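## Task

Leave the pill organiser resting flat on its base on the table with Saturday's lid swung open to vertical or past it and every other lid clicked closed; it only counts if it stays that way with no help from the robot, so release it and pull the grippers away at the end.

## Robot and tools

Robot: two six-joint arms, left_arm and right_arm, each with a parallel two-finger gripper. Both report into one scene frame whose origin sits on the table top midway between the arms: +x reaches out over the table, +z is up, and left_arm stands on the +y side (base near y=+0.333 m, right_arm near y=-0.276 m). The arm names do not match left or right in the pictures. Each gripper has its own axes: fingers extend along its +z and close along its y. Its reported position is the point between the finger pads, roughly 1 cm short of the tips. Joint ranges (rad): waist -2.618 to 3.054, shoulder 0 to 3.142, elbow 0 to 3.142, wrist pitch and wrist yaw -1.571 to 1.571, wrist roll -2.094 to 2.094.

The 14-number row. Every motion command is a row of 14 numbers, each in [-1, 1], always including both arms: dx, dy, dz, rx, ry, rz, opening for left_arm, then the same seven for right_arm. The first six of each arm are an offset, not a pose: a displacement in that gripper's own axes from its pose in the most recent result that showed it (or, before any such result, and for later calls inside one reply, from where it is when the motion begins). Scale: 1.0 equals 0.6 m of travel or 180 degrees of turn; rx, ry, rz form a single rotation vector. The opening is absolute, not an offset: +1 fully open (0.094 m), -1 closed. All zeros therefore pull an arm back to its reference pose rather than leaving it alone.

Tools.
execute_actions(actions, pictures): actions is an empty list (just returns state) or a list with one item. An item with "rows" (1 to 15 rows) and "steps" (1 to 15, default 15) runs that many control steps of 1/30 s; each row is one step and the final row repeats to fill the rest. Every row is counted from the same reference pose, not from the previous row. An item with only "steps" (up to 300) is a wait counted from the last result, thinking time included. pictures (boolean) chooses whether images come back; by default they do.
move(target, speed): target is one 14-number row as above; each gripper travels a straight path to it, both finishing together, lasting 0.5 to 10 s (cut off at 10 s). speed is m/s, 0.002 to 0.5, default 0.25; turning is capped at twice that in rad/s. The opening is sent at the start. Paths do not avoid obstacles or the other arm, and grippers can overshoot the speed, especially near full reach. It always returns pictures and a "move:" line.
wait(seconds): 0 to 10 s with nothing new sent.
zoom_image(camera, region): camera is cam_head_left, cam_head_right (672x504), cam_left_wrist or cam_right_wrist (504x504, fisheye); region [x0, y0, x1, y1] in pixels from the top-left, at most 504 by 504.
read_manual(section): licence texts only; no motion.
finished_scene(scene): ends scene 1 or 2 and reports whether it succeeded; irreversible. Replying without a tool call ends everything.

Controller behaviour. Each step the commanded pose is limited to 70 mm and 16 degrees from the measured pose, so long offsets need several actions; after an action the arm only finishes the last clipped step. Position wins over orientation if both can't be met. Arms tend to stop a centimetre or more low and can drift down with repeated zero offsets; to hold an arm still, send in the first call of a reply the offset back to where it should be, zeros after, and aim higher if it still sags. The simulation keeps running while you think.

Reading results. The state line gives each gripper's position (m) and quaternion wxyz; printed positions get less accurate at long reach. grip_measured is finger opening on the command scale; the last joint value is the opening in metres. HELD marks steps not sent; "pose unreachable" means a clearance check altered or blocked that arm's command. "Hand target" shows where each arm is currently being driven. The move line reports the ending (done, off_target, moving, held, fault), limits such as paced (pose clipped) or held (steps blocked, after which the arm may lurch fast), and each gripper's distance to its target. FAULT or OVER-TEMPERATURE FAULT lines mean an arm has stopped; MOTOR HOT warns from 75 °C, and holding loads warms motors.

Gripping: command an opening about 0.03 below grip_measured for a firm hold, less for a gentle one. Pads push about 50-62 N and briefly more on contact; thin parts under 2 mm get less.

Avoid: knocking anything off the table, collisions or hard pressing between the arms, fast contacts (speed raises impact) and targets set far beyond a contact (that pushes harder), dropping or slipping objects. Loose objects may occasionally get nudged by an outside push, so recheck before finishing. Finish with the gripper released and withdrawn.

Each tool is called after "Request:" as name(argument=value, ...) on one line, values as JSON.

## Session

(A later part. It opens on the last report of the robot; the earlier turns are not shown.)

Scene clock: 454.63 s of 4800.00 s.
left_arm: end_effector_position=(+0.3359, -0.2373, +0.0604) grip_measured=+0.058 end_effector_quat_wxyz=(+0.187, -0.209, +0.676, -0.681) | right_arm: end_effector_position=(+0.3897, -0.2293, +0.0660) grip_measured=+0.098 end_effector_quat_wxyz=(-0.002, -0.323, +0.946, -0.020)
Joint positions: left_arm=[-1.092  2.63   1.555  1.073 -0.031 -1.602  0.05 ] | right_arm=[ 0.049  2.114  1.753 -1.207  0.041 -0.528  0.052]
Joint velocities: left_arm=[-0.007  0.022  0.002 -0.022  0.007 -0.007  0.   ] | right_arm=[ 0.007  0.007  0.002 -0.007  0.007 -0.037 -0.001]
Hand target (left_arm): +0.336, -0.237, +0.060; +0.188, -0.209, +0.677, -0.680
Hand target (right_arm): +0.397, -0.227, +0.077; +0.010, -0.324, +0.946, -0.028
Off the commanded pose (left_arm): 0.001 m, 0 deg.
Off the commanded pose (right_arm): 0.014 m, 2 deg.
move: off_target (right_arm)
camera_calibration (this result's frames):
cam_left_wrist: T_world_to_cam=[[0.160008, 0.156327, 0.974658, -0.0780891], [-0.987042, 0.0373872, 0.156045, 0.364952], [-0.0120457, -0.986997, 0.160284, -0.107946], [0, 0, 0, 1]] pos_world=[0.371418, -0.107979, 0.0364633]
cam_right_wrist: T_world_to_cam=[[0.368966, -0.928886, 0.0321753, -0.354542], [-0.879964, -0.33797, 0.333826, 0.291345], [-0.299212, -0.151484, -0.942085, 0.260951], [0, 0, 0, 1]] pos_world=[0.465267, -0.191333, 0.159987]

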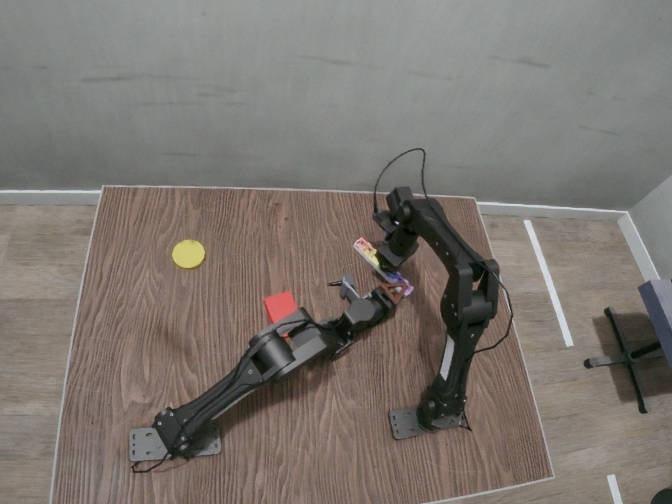

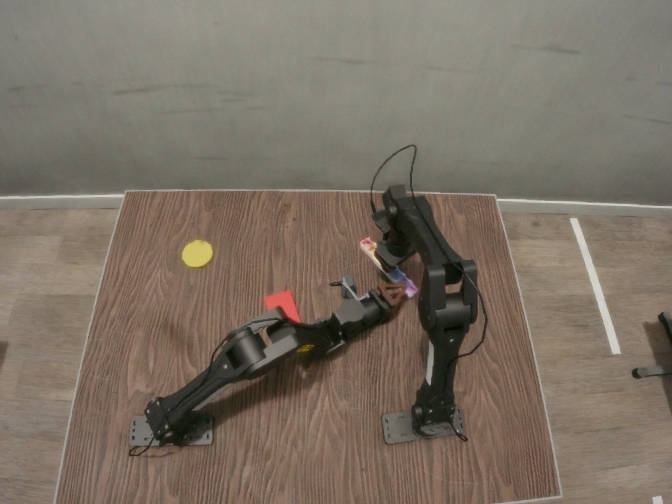

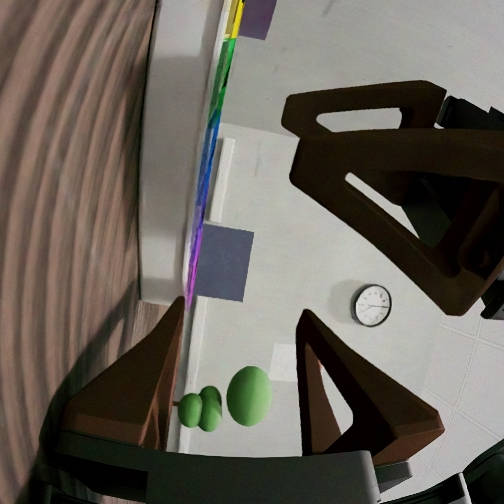

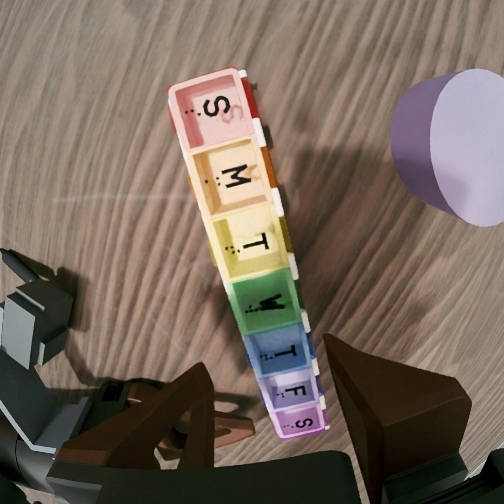

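Request:
move(target=[0,0,0,0,0,0,0.06,0.075,0,-0.015,0,0,0.504,-1], speed=0.25)

Scene clock: 472.10 s of 4800.00 s.
left_arm: end_effector_position=(+0.3359, -0.2373, +0.0605) grip_measured=+0.058 end_effector_quat_wxyz=(+0.187, -0.209, +0.676, -0.681) | right_arm: end_effector_position=(+0.3516, -0.2538, +0.0667) grip_measured=-0.986 end_effector_quat_wxyz=(-0.003, +0.439, +0.898, -0.025)
Joint positions: left_arm=[-1.092  2.63   1.555  1.074 -0.031 -1.603  0.05 ] | right_arm=[-0.004  1.989  1.57  -1.183  0.04   0.987  0.001]
Joint velocities: left_arm=[-0.007  0.012  0.002  0.037  0.007  0.095 -0.001] | right_arm=[ 0.012 -0.002  0.002 -0.037 -0.066 -0.037 -0.   ]
Hand target (left_arm): +0.336, -0.237, +0.060; +0.188, -0.209, +0.676, -0.681
Hand target (right_arm): +0.353, -0.256, +0.075; +0.012, +0.446, +0.895, -0.016
Off the commanded pose (left_arm): 0.000 m, 0 deg.
Off the commanded pose (right_arm): 0.010 m, 2 deg.
After step 90, 10.73 s passed at rest.
move: done
camera_calibration (this result's frames):
cam_left_wrist: T_world_to_cam=[[0.160254, 0.157366, 0.974451, -0.0780974], [-0.987003, 0.0375525, 0.156254, 0.364936], [-0.012004, -0.986826, 0.161339, -0.108014], [0, 0, 0, 1]] pos_world=[0.371412, -0.108005, 0.0365062]
cam_right_wrist: T_world_to_cam=[[-0.927799, -0.371562, 0.0336198, 0.234028], [-0.345247, 0.889241, 0.300091, 0.375024], [-0.141398, 0.266817, -0.953318, 0.297923], [0, 0, 0, 1]] pos_world=[0.388733, -0.326022, 0.163607]

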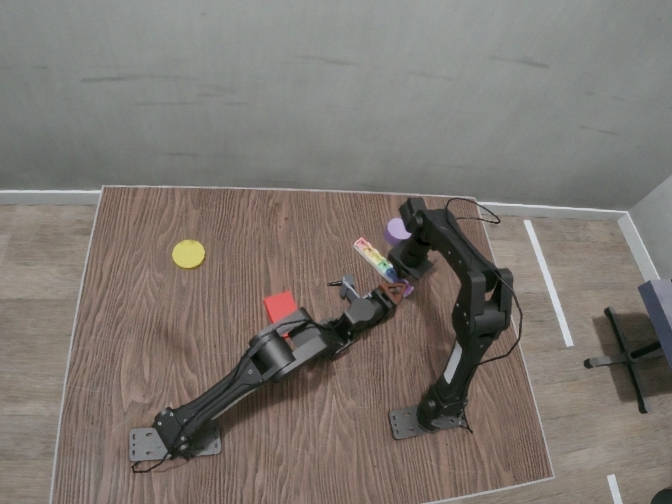

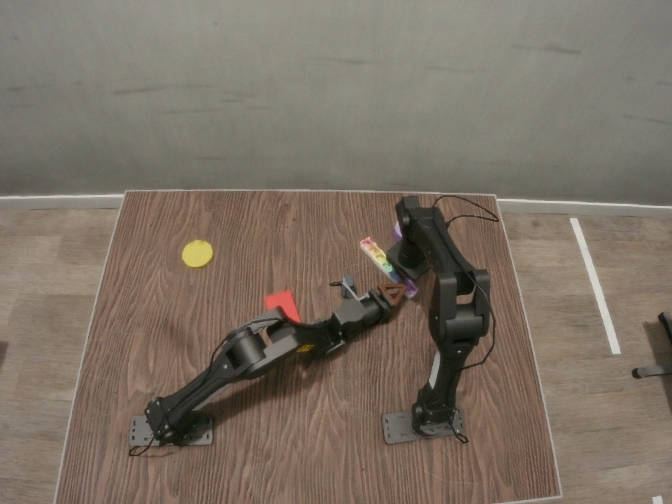

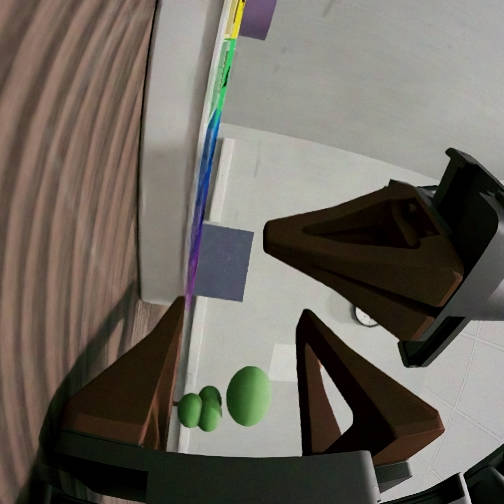

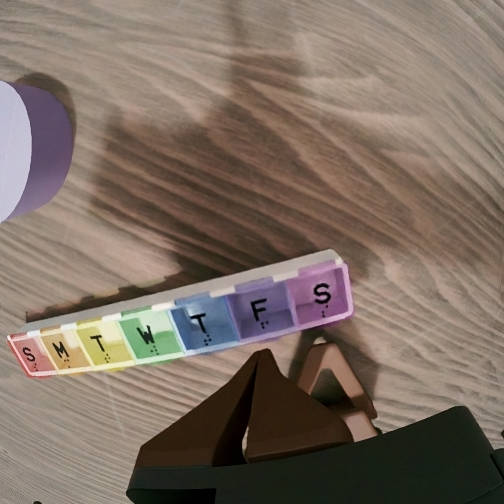

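Request:
move(target=[0,0,0,0,0,0,0.06,-0.01,0.014,0,0.04,0,0,-1], speed=0.15)

Scene clock: 476.77 s of 4800.00 s.
left_arm: end_effector_position=(+0.3359, -0.2373, +0.0605) grip_measured=+0.058 end_effector_quat_wxyz=(+0.187, -0.209, +0.676, -0.682) | right_arm: end_effector_position=(+0.3561, -0.2524, +0.0569) grip_measured=-0.986 end_effector_quat_wxyz=(-0.045, +0.437, +0.895, -0.077)
Joint positions: left_arm=[-1.092  2.63   1.555  1.074 -0.031 -1.604  0.05 ] | right_arm=[ 0.019  2.138  1.74  -1.331  0.083  1.016  0.001]
Joint velocities: left_arm=[-0.022  0.007 -0.007 -0.007  0.007 -0.007 -0.001] | right_arm=[-0.007 -0.002  0.002 -0.022  0.051 -0.051 -0.   ]
Hand target (left_arm): +0.336, -0.237, +0.061; +0.187, -0.209, +0.676, -0.681
Hand target (right_arm): +0.362, -0.253, +0.067; -0.030, +0.437, +0.895, -0.081
Off the commanded pose (left_arm): 0.000 m, 0 deg.
Off the commanded pose (right_arm): 0.011 m, 2 deg.
After step 90, 0.63 s passed at rest.
move: off_target (right_arm)
camera_calibration (this result's frames):
cam_left_wrist: T_world_to_cam=[[0.16088, 0.157766, 0.974283, -0.0782027], [-0.986902, 0.037616, 0.156873, 0.36488], [-0.0118994, -0.98676, 0.161752, -0.108058], [0, 0, 0, 1]] pos_world=[0.371396, -0.108015, 0.0364304]
cam_right_wrist: T_world_to_cam=[[-0.916582, -0.364185, 0.165067, 0.229402], [-0.308154, 0.906449, 0.288776, 0.370037], [-0.254792, 0.213821, -0.94306, 0.315249], [0, 0, 0, 1]] pos_world=[0.404618, -0.319282, 0.152574]

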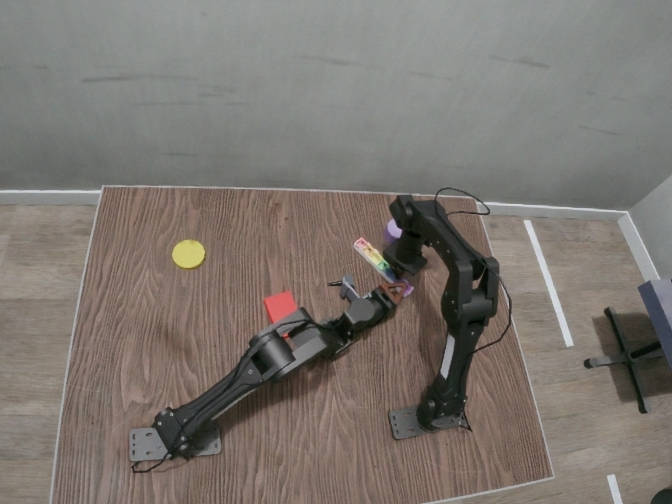

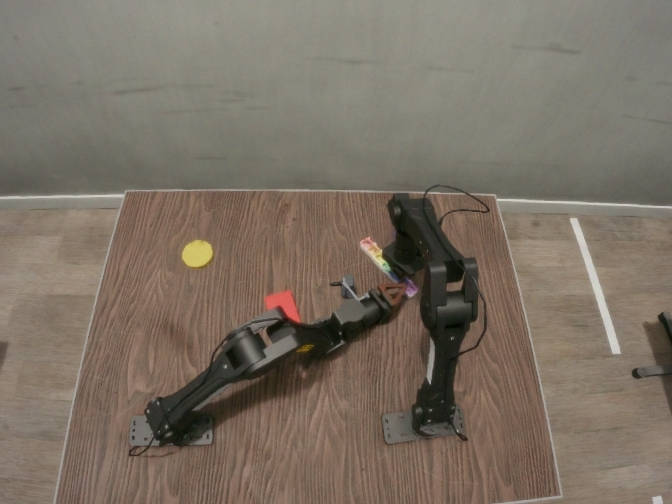

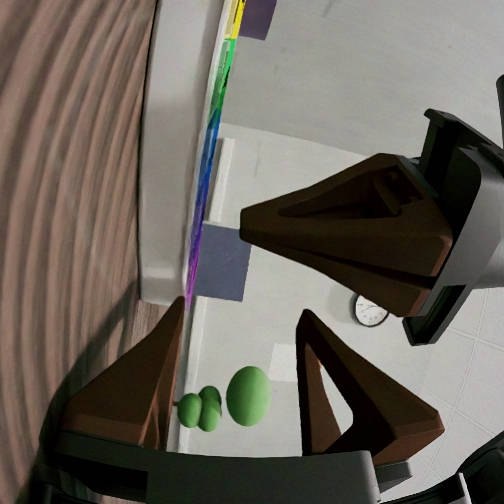

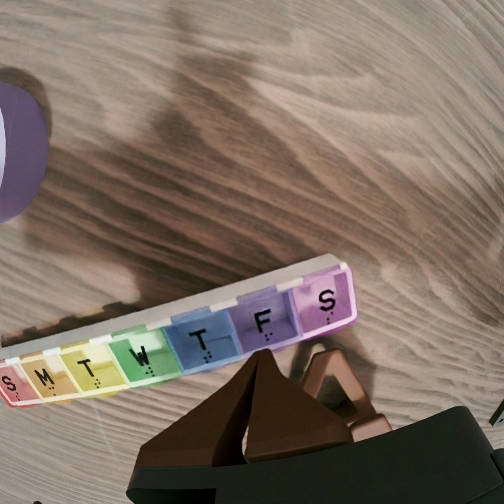

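Request:
move(target=[0,0,0,0,0,0,0.06,0,0.008,0.045,0,0,0,-1], speed=0.06)

Request:
zoom_image(camera="cam_right_wrist", region=[220,260,440,440])

Scene clock: 483.40 s of 4800.00 s.
left_arm: end_effector_position=(+0.3359, -0.2373, +0.0605) grip_measured=+0.058 end_effector_quat_wxyz=(+0.187, -0.210, +0.676, -0.682) | right_arm: end_effector_position=(+0.3550, -0.2526, +0.0412) grip_measured=-0.987 end_effector_quat_wxyz=(-0.049, +0.437, +0.895, -0.079)
Joint positions: left_arm=[-1.092  2.63   1.555  1.074 -0.031 -1.604  0.05 ] | right_arm=[ 0.019  2.155  1.702 -1.284  0.083  1.016  0.001]
Joint velocities: left_arm=[-0.012 -0.007  0.007 -0.051 -0.095  0.022 -0.001] | right_arm=[-0.002 -0.017  0.002  0.022 -0.022 -0.037 -0.001]
Hand target (left_arm): +0.336, -0.237, +0.061; +0.187, -0.209, +0.676, -0.682
Hand target (right_arm): +0.356, -0.252, +0.030; -0.046, +0.437, +0.895, -0.077
Off the commanded pose (left_arm): 0.000 m, 0 deg.
Off the commanded pose (right_arm): 0.012 m, 1 deg.
After step 90, 2.93 s passed at rest.
move: off_target (right_arm)
camera_calibration (this result's frames):
cam_left_wrist: T_world_to_cam=[[0.161507, 0.158166, 0.974114, -0.078308], [-0.986801, 0.0376797, 0.157492, 0.364823], [-0.0117944, -0.986693, 0.162164, -0.108103], [0, 0, 0, 1]] pos_world=[0.37138, -0.108025, 0.0363545]
cam_right_wrist: T_world_to_cam=[[-0.915022, -0.364022, 0.173845, 0.230072], [-0.305583, 0.906805, 0.290386, 0.373524], [-0.263351, 0.212586, -0.940985, 0.3028], [0, 0, 0, 1]] pos_world=[0.404406, -0.319333, 0.136467]

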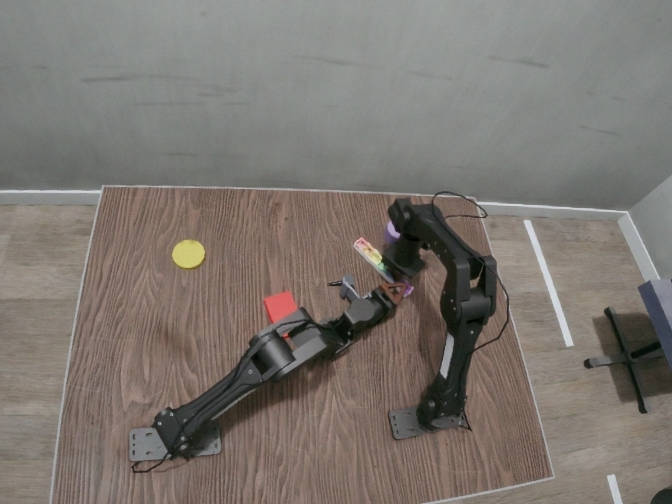

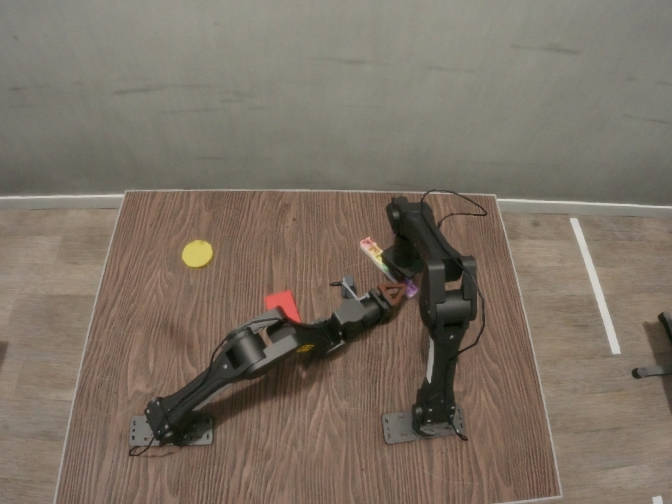

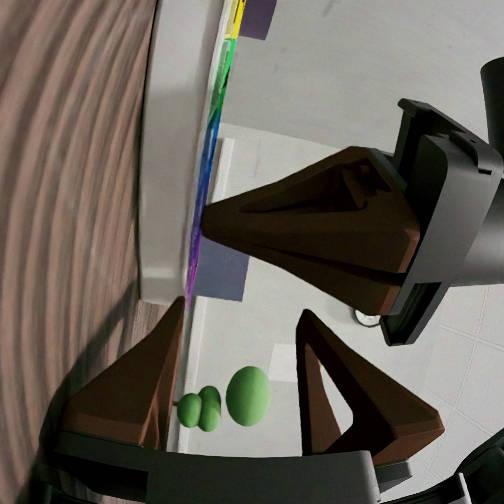

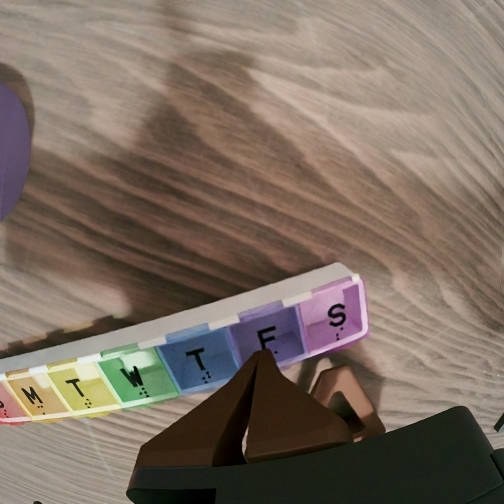

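Region (220, 260, 440, 440) of cam_right_wrist's 504x504 image, scaled by 2.291, with more detail than that image has; it fills the top 412 rows of this view, and the rest is white.

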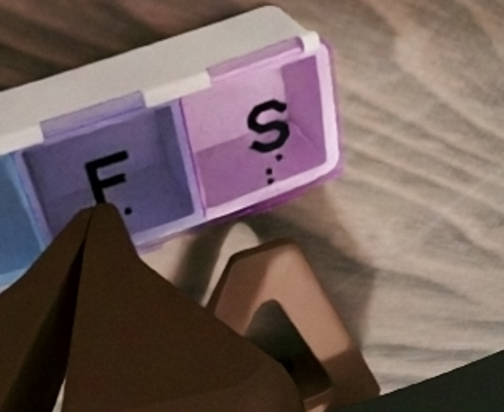

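Request:
move(target=[0.02,0,0,0,0,0,0.06,0,0.008,0.045,0,0,0,-1], speed=0.05)

Request:
zoom_image(camera="cam_right_wrist", region=[220,260,440,440])

Scene clock: 492.10 s of 4800.00 s.
left_arm: end_effector_position=(+0.3312, -0.2400, +0.0606) grip_measured=+0.058 end_effector_quat_wxyz=(+0.188, -0.213, +0.675, -0.681) | right_arm: end_effector_position=(+0.3545, -0.2526, +0.0399) grip_measured=-0.987 end_effector_quat_wxyz=(-0.046, +0.437, +0.895, -0.078)
Joint positions: left_arm=[-1.106  2.63   1.555  1.074 -0.051 -1.607  0.05 ] | right_arm=[ 0.019  2.147  1.686 -1.269  0.083  1.016  0.001]
Joint velocities: left_arm=[-0.012 -0.012  0.002 -0.022  0.022 -0.022 -0.   ] | right_arm=[ 0.007  0.002 -0.007 -0.037  0.007 -0.037  0.001]
Hand target (left_arm): +0.326, -0.244, +0.061; +0.187, -0.210, +0.676, -0.682
Hand target (right_arm): +0.353, -0.252, +0.015; -0.050, +0.437, +0.895, -0.080
Off the commanded pose (left_arm): 0.007 m, 0 deg.
Off the commanded pose (right_arm): 0.026 m, 0 deg.
After step 90, 4.80 s passed at rest.
move: off_target (right_arm)
camera_calibration (this result's frames):
cam_left_wrist: T_world_to_cam=[[0.162083, 0.160795, 0.973588, -0.0767226], [-0.986766, 0.0311486, 0.159132, 0.35853], [-0.00473826, -0.986496, 0.163716, -0.113277], [0, 0, 0, 1]] pos_world=[0.365684, -0.110579, 0.0361879]
cam_right_wrist: T_world_to_cam=[[-0.916188, -0.36414, 0.167339, 0.230494], [-0.307562, 0.906605, 0.288917, 0.374496], [-0.256917, 0.213236, -0.942616, 0.299469], [0, 0, 0, 1]] pos_world=[0.403295, -0.319445, 0.135515]

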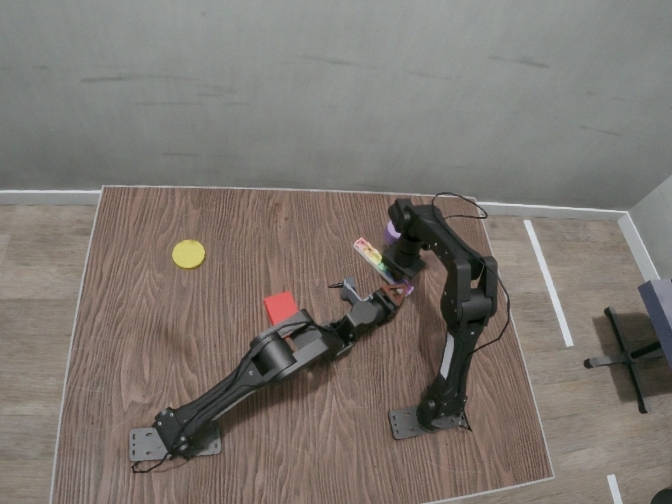

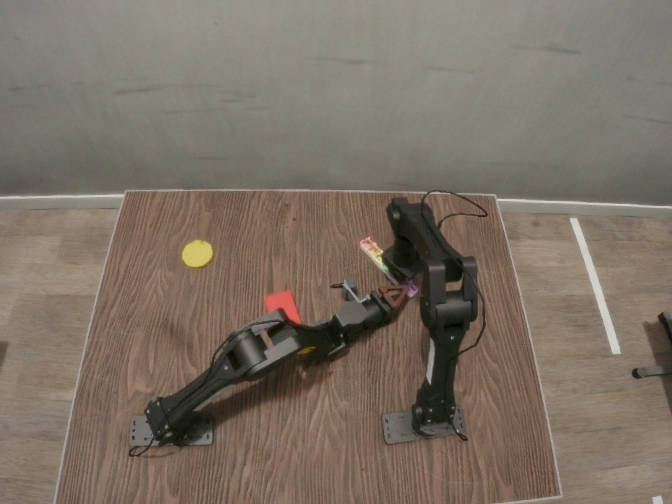

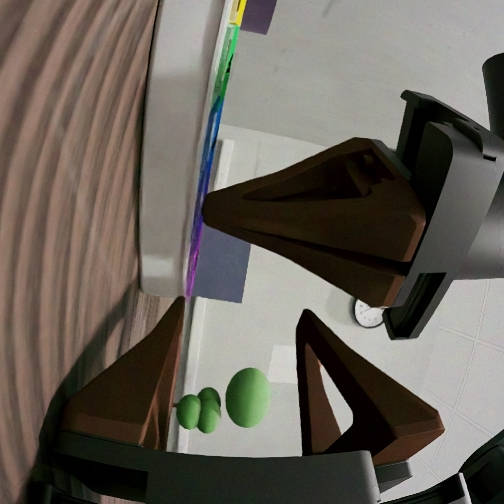

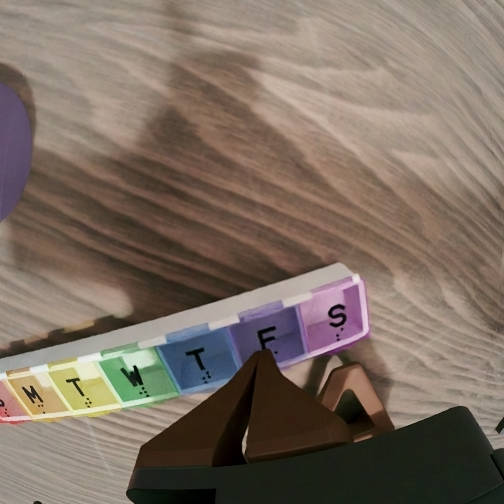

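Region (220, 260, 440, 440) of cam_right_wrist's 504x504 image, scaled by 2.291, with more detail than that image has; it fills the top 412 rows of this view, and the rest is white.

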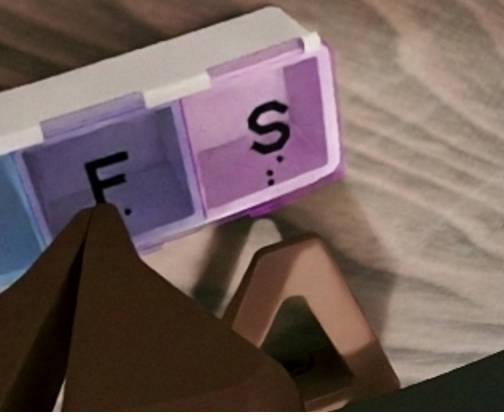

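Request:
execute_actions(actions=[{"rows":[[0,0,0.012,0,0,0,0.06,0,0.008,0.05,0,0,0,-1],[0,0,0.014,0,0,0,0.06,0,0.01,0.06,0,0,0,-1],[0,0,0.016,0,0,0,0.06,0,0.012,0.07,0,0,0,-1],[0,0,0.018,0,0,0,0.06,0,0.014,0.08,0,0,0,-1]],"steps":15}])

Request:
zoom_image(camera="cam_right_wrist", region=[220,260,440,440])

Scene clock: 496.30 s of 4800.00 s.
left_arm: end_effector_position=(+0.3340, -0.2449, +0.0612) grip_measured=+0.058 end_effector_quat_wxyz=(+0.188, -0.213, +0.673, -0.682) | right_arm: end_effector_position=(+0.3541, -0.2527, +0.0387) grip_measured=-0.987 end_effector_quat_wxyz=(-0.034, +0.438, +0.896, -0.070)
Joint positions: left_arm=[-1.106  2.646  1.591  1.057 -0.051 -1.609  0.05 ] | right_arm=[ 0.019  2.119  1.64  -1.224  0.083  1.016  0.001]
Joint velocities: left_arm=[ 0.002 -0.002  0.012  0.007 -0.022  0.007 -0.002] | right_arm=[-0.007  0.012 -0.007  0.022  0.007 -0.066 -0.001]
Hand target (left_arm): +0.337, -0.249, +0.061; +0.188, -0.213, +0.675, -0.681
Hand target (right_arm): +0.350, -0.252, -0.005; -0.048, +0.437, +0.895, -0.079
Off the commanded pose (left_arm): 0.005 m, 0 deg.
Off the commanded pose (right_arm): 0.047 m, 2 deg.
Steps of this call (steps 1 to 90: nothing new was sent; then 0.70 s passed at rest; steps 91 to 105: all 15 steps of this action). Readings (end_effector_position):
91: left_arm (+0.3313, -0.2402, +0.0609) | right_arm (+0.3544, -0.2526, +0.0397)
92: left_arm (+0.3316, -0.2408, +0.0608) | right_arm (+0.3542, -0.2526, +0.0394)
94: left_arm (+0.3327, -0.2426, +0.0612) | right_arm (+0.3540, -0.2527, +0.0388)
98: left_arm (+0.3338, -0.2446, +0.0615) | right_arm (+0.3540, -0.2527, +0.0386)
105: the state above
camera_calibration (this result's frames):
cam_left_wrist: T_world_to_cam=[[0.162652, 0.164257, 0.972915, -0.0762138], [-0.986673, 0.031717, 0.159597, 0.36145], [-0.00464298, -0.985908, 0.167227, -0.118253], [0, 0, 0, 1]] pos_world=[0.36848, -0.115532, 0.0362381]
cam_right_wrist: T_world_to_cam=[[-0.920458, -0.364571, 0.140874, 0.232694], [-0.315483, 0.905805, 0.282822, 0.377597], [-0.230713, 0.215882, -0.948771, 0.289808], [0, 0, 0, 1]] pos_world=[0.400173, -0.31976, 0.135388]

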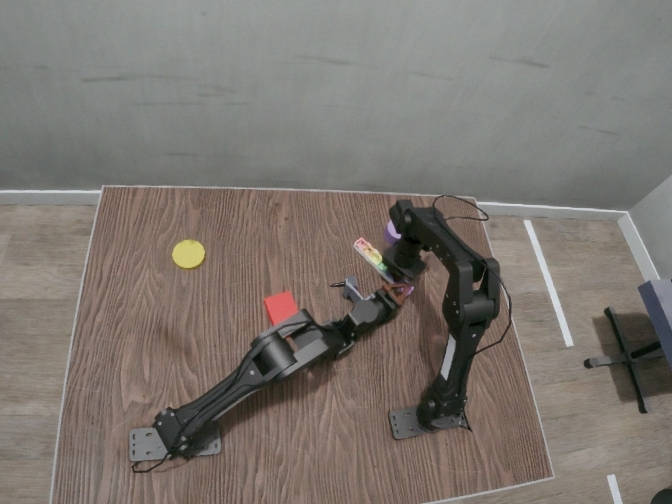

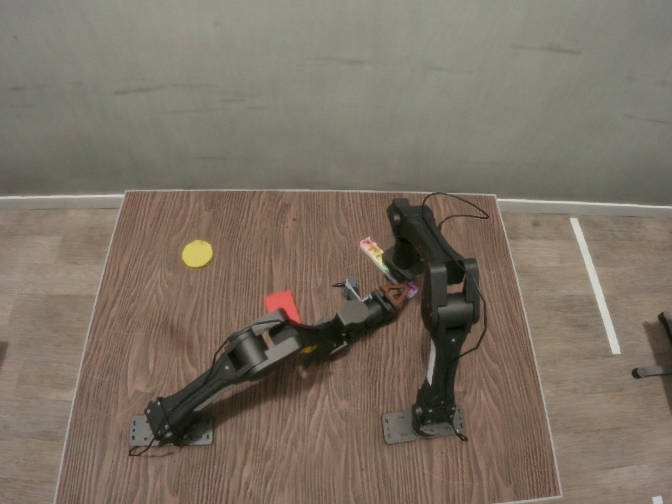

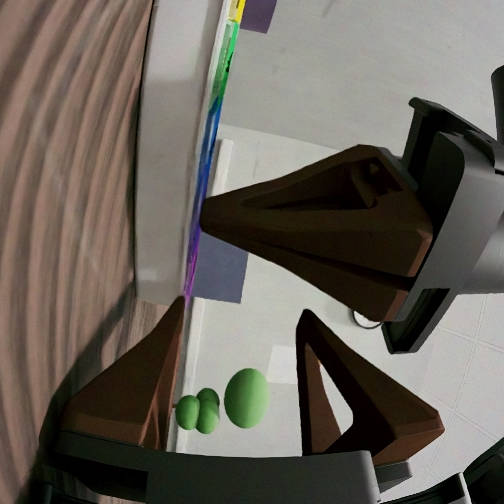

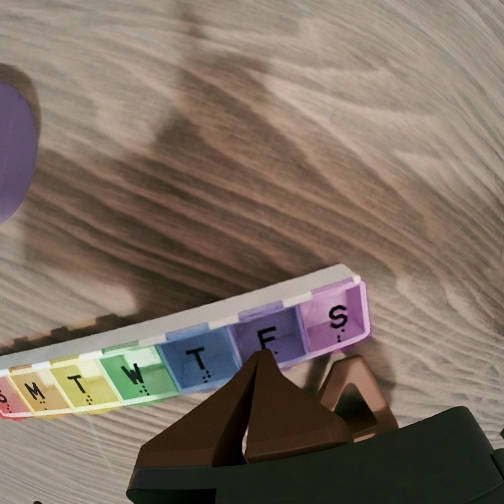

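Region (220, 260, 440, 440) of cam_right_wrist's 504x504 image, scaled by 2.291, with more detail than that image has; it fills the top 412 rows of this view, and the rest is white.

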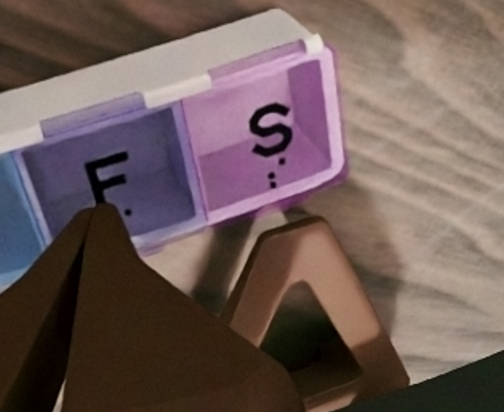

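Request:
execute_actions(actions=[{"rows":[[0,0,0.014,0,0,0,0.06,0,0.014,0.08,0.01,0,0,-1],[0,0,0.016,0,0,0,0.06,0,0.014,0.08,0.01,0,0,-1],[0,0,0.018,0,0,0,0.06,0,0.014,0.08,0.01,0,0,-1],[0,0,0.02,0,0,0,0.06,0,0.014,0.08,0.01,0,0,-1]],"steps":15}])

Request:
zoom_image(camera="cam_right_wrist", region=[220,260,440,440])

Scene clock: 500.23 s of 4800.00 s.
left_arm: end_effector_position=(+0.3368, -0.2498, +0.0616) grip_measured=+0.058 end_effector_quat_wxyz=(+0.187, -0.213, +0.672, -0.684) | right_arm: end_effector_position=(+0.3540, -0.2527, +0.0387) grip_measured=-0.987 end_effector_quat_wxyz=(-0.032, +0.438, +0.895, -0.074)
Joint positions: left_arm=[-1.106  2.663  1.627  1.043 -0.051 -1.611  0.05 ] | right_arm=[ 0.023  2.119  1.64  -1.224  0.092  1.021  0.001]
Joint velocities: left_arm=[ 0.002 -0.012  0.002 -0.007  0.022  0.066 -0.002] | right_arm=[-0.007 -0.002 -0.007 -0.022 -0.022  0.007  0.   ]
Hand target (left_arm): +0.340, -0.254, +0.061; +0.188, -0.213, +0.673, -0.682
Hand target (right_arm): +0.351, -0.252, -0.006; -0.043, +0.437, +0.894, -0.086
Off the commanded pose (left_arm): 0.006 m, 0 deg.
Off the commanded pose (right_arm): 0.049 m, 2 deg.
Steps of this call (steps 1 to 90: nothing new was sent; then 0.43 s passed at rest; steps 91 to 105: all 15 steps of this action). Readings (end_effector_position):
91: left_arm (+0.3341, -0.2452, +0.0612) | right_arm (+0.3540, -0.2528, +0.0386)
92: left_arm (+0.3347, -0.2461, +0.0616) | right_arm (+0.3540, -0.2527, +0.0386)
94: left_arm (+0.3360, -0.2483, +0.0617) | right_arm (+0.3540, -0.2527, +0.0387)
98: left_arm (+0.3368, -0.2498, +0.0616) | right_arm (+0.3540, -0.2527, +0.0387)
105: the state above
camera_calibration (this result's frames):
cam_left_wrist: T_world_to_cam=[[0.161797, 0.169441, 0.972168, -0.0747009], [-0.986812, 0.0325735, 0.158557, 0.364636], [-0.00480092, -0.985002, 0.172476, -0.123171], [0, 0, 0, 1]] pos_world=[0.371322, -0.120544, 0.0360505]
cam_right_wrist: T_world_to_cam=[[-0.920444, -0.363681, 0.143246, 0.232753], [-0.316107, 0.90815, 0.27448, 0.378785], [-0.229913, 0.207363, -0.950863, 0.287508], [0, 0, 0, 1]] pos_world=[0.400074, -0.318965, 0.136071]

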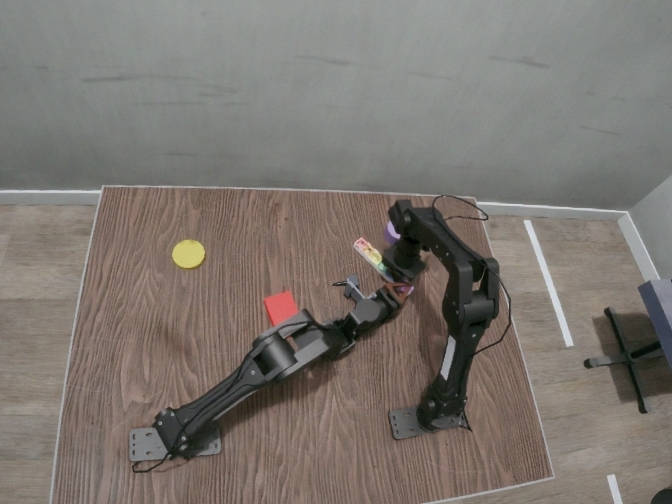

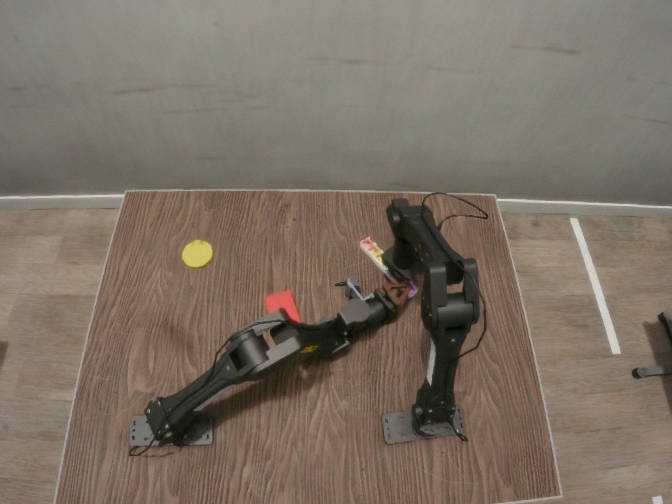

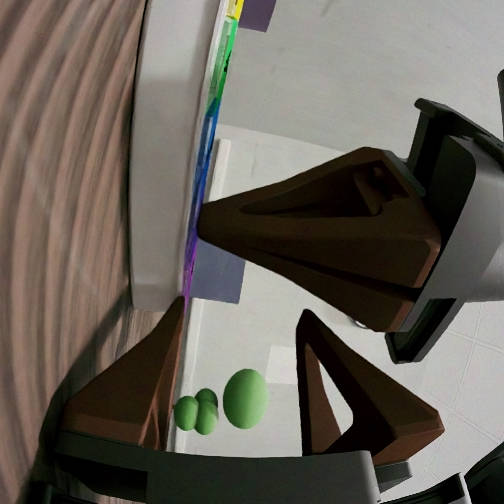

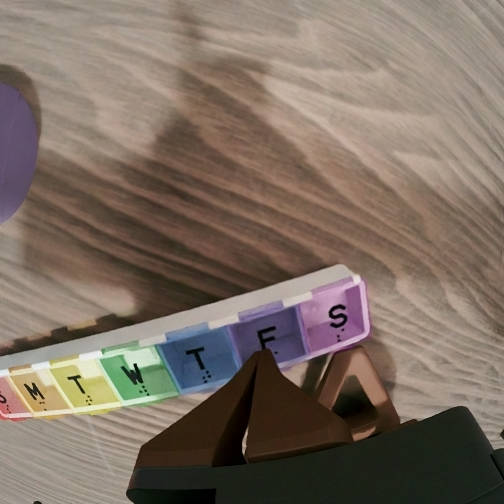

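Region (220, 260, 440, 440) of cam_right_wrist's 504x504 image, scaled by 2.291, with more detail than that image has; it fills the top 412 rows of this view, and the rest is white.

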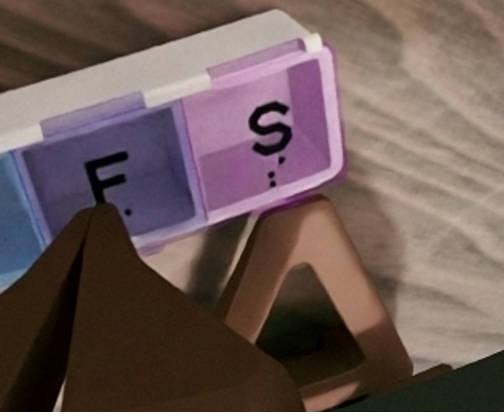

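Request:
execute_actions(actions=[{"rows":[[0,0,0.014,0,0,0,0.06,0,0.014,0.08,0.008,0,0,-1],[0,0,0.017,0,0,0,0.06,0,0.014,0.08,0.008,0,0,-1],[0,0,0.02,0,0,0,0.06,0,0.014,0.08,0.008,0,0,-1]],"steps":12}])

Request:
zoom_image(camera="cam_left_wrist", region=[120,190,280,350])

Scene clock: 505.77 s of 4800.00 s.
left_arm: end_effector_position=(+0.3397, -0.2543, +0.0621) grip_measured=+0.058 end_effector_quat_wxyz=(+0.188, -0.214, +0.670, -0.685) | right_arm: end_effector_position=(+0.3565, -0.2559, +0.0388) grip_measured=-0.987 end_effector_quat_wxyz=(-0.023, +0.438, +0.895, -0.080)
Joint positions: left_arm=[-1.106  2.679  1.662  1.026 -0.052 -1.611  0.05 ] | right_arm=[ 0.023  2.119  1.64  -1.216  0.111  1.021  0.001]
Joint velocities: left_arm=[-0.012 -0.007  0.012 -0.051 -0.022  0.037 -0.001] | right_arm=[-0.002 -0.007  0.017 -0.051  0.051 -0.007 -0.   ]
Hand target (left_arm): +0.343, -0.259, +0.062; +0.187, -0.213, +0.671, -0.684
Hand target (right_arm): +0.351, -0.253, -0.006; -0.039, +0.438, +0.894, -0.087
Off the commanded pose (left_arm): 0.007 m, 0 deg.
Off the commanded pose (right_arm): 0.049 m, 2 deg.
Steps of this call (steps 1 to 90: nothing new was sent; then 2.13 s passed at rest; steps 91 to 102: all 12 steps of this action). Readings (end_effector_position):
91: left_arm (+0.3368, -0.2498, +0.0616) | right_arm (+0.3541, -0.2527, +0.0387)
92: left_arm (+0.3370, -0.2501, +0.0620) | right_arm (+0.3542, -0.2529, +0.0387)
94: left_arm (+0.3383, -0.2522, +0.0623) | right_arm (+0.3553, -0.2542, +0.0387)
98: left_arm (+0.3395, -0.2540, +0.0624) | right_arm (+0.3563, -0.2556, +0.0388)
102: the state above
camera_calibration (this result's frames):
cam_left_wrist: T_world_to_cam=[[0.160623, 0.172079, 0.9719, -0.0737477], [-0.987008, 0.0318461, 0.157481, 0.367465], [-0.00385211, -0.984568, 0.174958, -0.128046], [0, 0, 0, 1]] pos_world=[0.374043, -0.125082, 0.0362093]
cam_right_wrist: T_world_to_cam=[[-0.921162, -0.363035, 0.140239, 0.234389], [-0.32073, 0.912251, 0.254812, 0.385855], [-0.220439, 0.189744, -0.956767, 0.281136], [0, 0, 0, 1]] pos_world=[0.401639, -0.320249, 0.137791]

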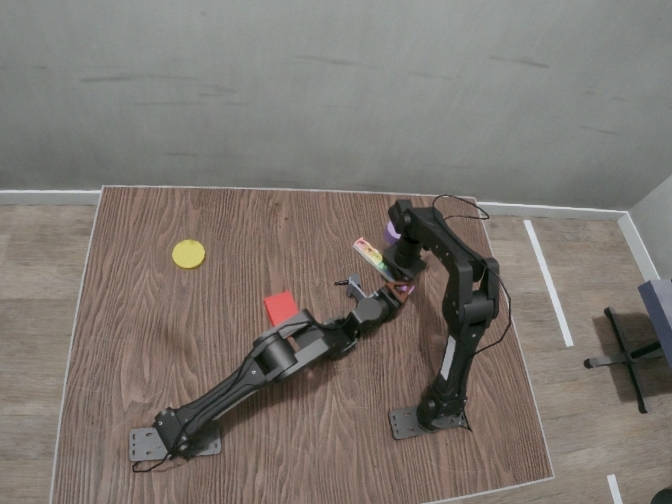

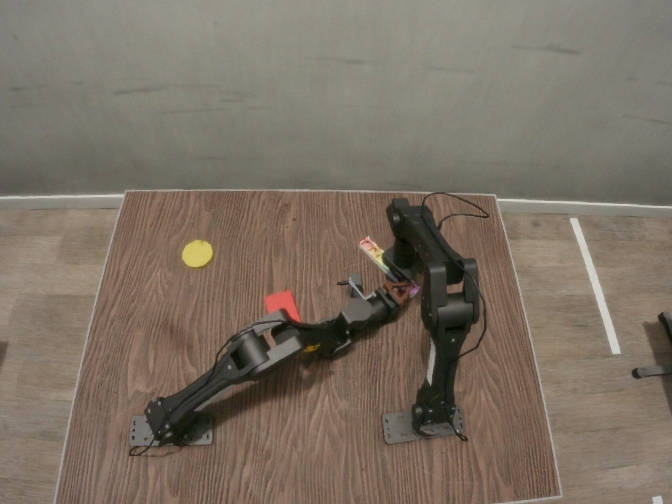

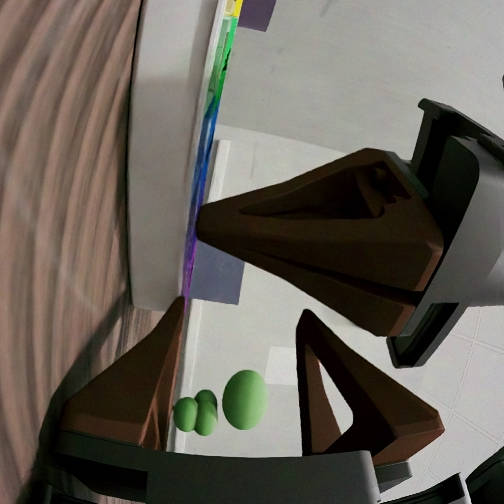

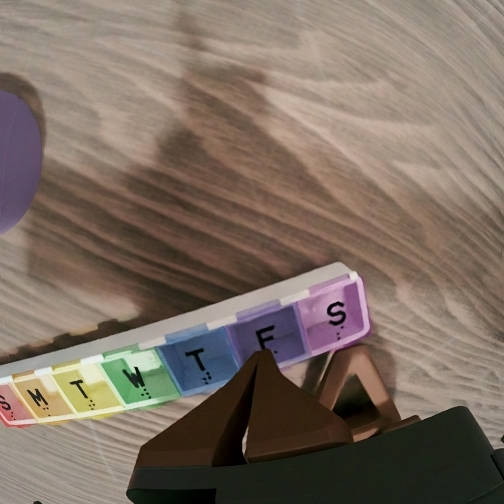

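Region (120, 190, 280, 350) of cam_left_wrist's 504x504 image, scaled by 3.150, with more detail than that image has.

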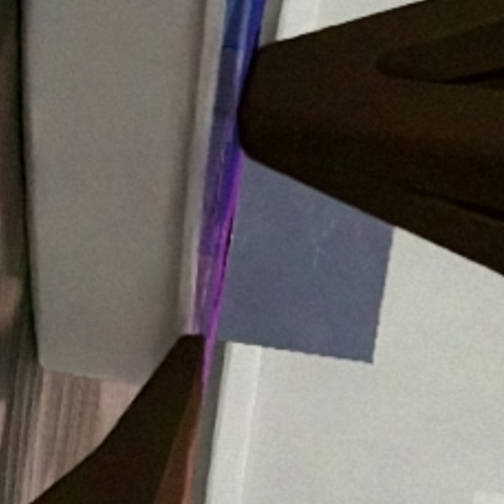

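Request:
execute_actions(actions=[{"rows":[[0,0,-0.018,0,0,0,0.06,0,0.014,0.08,0.005,0,0,-1],[0,0,-0.018,0,0,0,0.06,0,0.014,0.08,0.005,0,0,-1],[0,0,-0.018,0,0,0,0.06,0,0.014,0.08,0.005,0,0,-1],[0,0,-0.018,0,0,0,0.06,0,0.014,0.08,0.005,0,0,-1],[0,0,-0.018,0,0,0,0.28,0,0.014,0.08,0.005,0,0,-1]],"steps":13}])

Request:
zoom_image(camera="cam_left_wrist", region=[120,190,280,350])

Scene clock: 513.33 s of 4800.00 s.
left_arm: end_effector_position=(+0.3360, -0.2480, +0.0666) grip_measured=+0.277 end_effector_quat_wxyz=(+0.190, -0.211, +0.659, -0.697) | right_arm: end_effector_position=(+0.3564, -0.2561, +0.0386) grip_measured=-0.987 end_effector_quat_wxyz=(-0.019, +0.438, +0.895, -0.078)
Joint positions: left_arm=[-1.106  2.67   1.62   1.093 -0.052 -1.611  0.06 ] | right_arm=[ 0.023  2.109  1.625 -1.201  0.112  1.021  0.001]
Joint velocities: left_arm=[-0.007 -0.007  0.012  0.022 -0.022 -0.051  0.   ] | right_arm=[-0.012  0.012  0.002  0.037 -0.007  0.007 -0.   ]
Hand target (left_arm): +0.334, -0.245, +0.062; +0.188, -0.213, +0.670, -0.686
Hand target (right_arm): +0.354, -0.257, -0.006; -0.029, +0.438, +0.894, -0.088
Off the commanded pose (left_arm): 0.006 m, 2 deg.
Off the commanded pose (right_arm): 0.049 m, 1 deg.
Steps of this call (steps 1 to 90: nothing new was sent; then 4.13 s passed at rest; steps 91 to 103: all 13 steps of this action). Readings (end_effector_position):
91: left_arm (+0.3391, -0.2534, +0.0609) | right_arm (+0.3563, -0.2560, +0.0386)
92: left_arm (+0.3382, -0.2517, +0.0616) | right_arm (+0.3563, -0.2561, +0.0386)
94: left_arm (+0.3369, -0.2495, +0.0622) | right_arm (+0.3564, -0.2561, +0.0387)
98: left_arm (+0.3362, -0.2484, +0.0663) | right_arm (+0.3564, -0.2561, +0.0387)
103: the state above
camera_calibration (this result's frames):
cam_left_wrist: T_world_to_cam=[[0.144507, 0.19997, 0.969087, -0.0661241], [-0.989479, 0.0361222, 0.140095, 0.366015], [-0.00699087, -0.979136, 0.203086, -0.122132], [0, 0, 0, 1]] pos_world=[0.370865, -0.119583, 0.0376067]
cam_right_wrist: T_world_to_cam=[[-0.922417, -0.363142, 0.131435, 0.235016], [-0.323286, 0.912242, 0.251596, 0.387098], [-0.211266, 0.189585, -0.958866, 0.277763], [0, 0, 0, 1]] pos_world=[0.400608, -0.320443, 0.138055]

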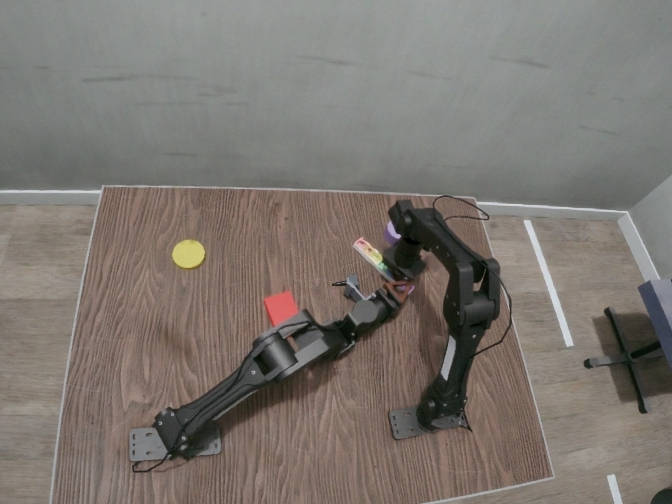

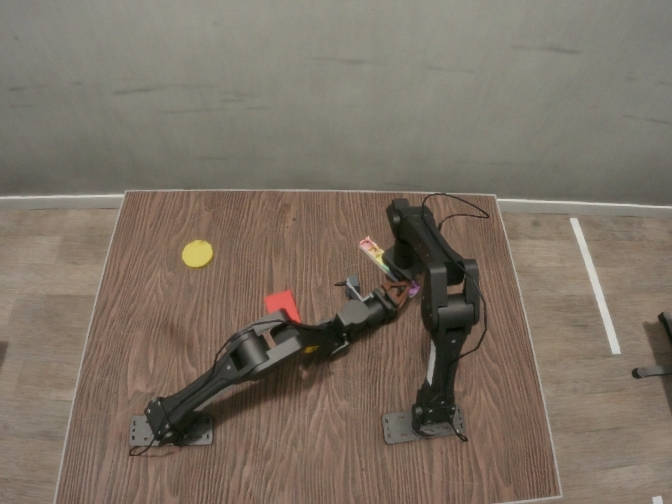

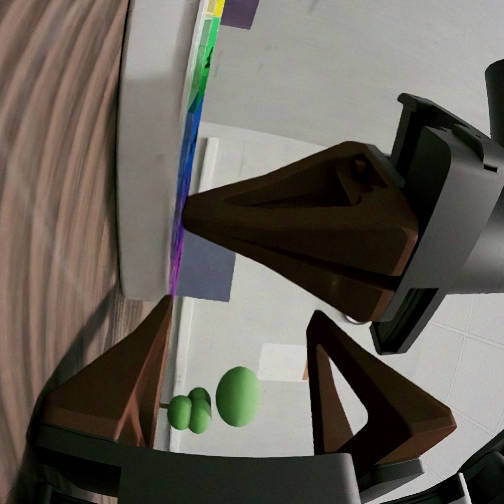

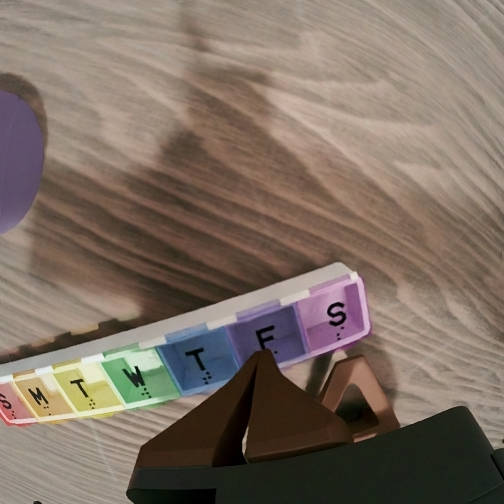

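Region (120, 190, 280, 350) of cam_left_wrist's 504x504 image, scaled by 3.150, with more detail than that image has.

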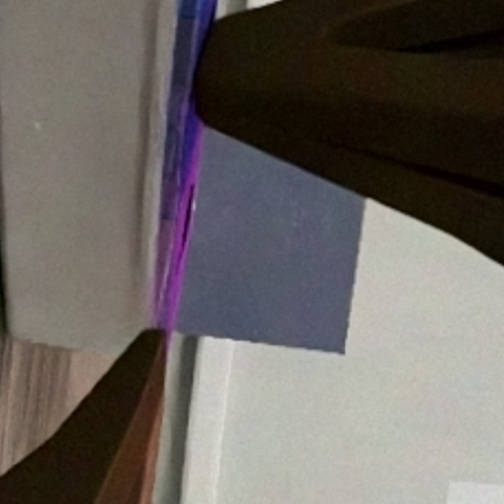

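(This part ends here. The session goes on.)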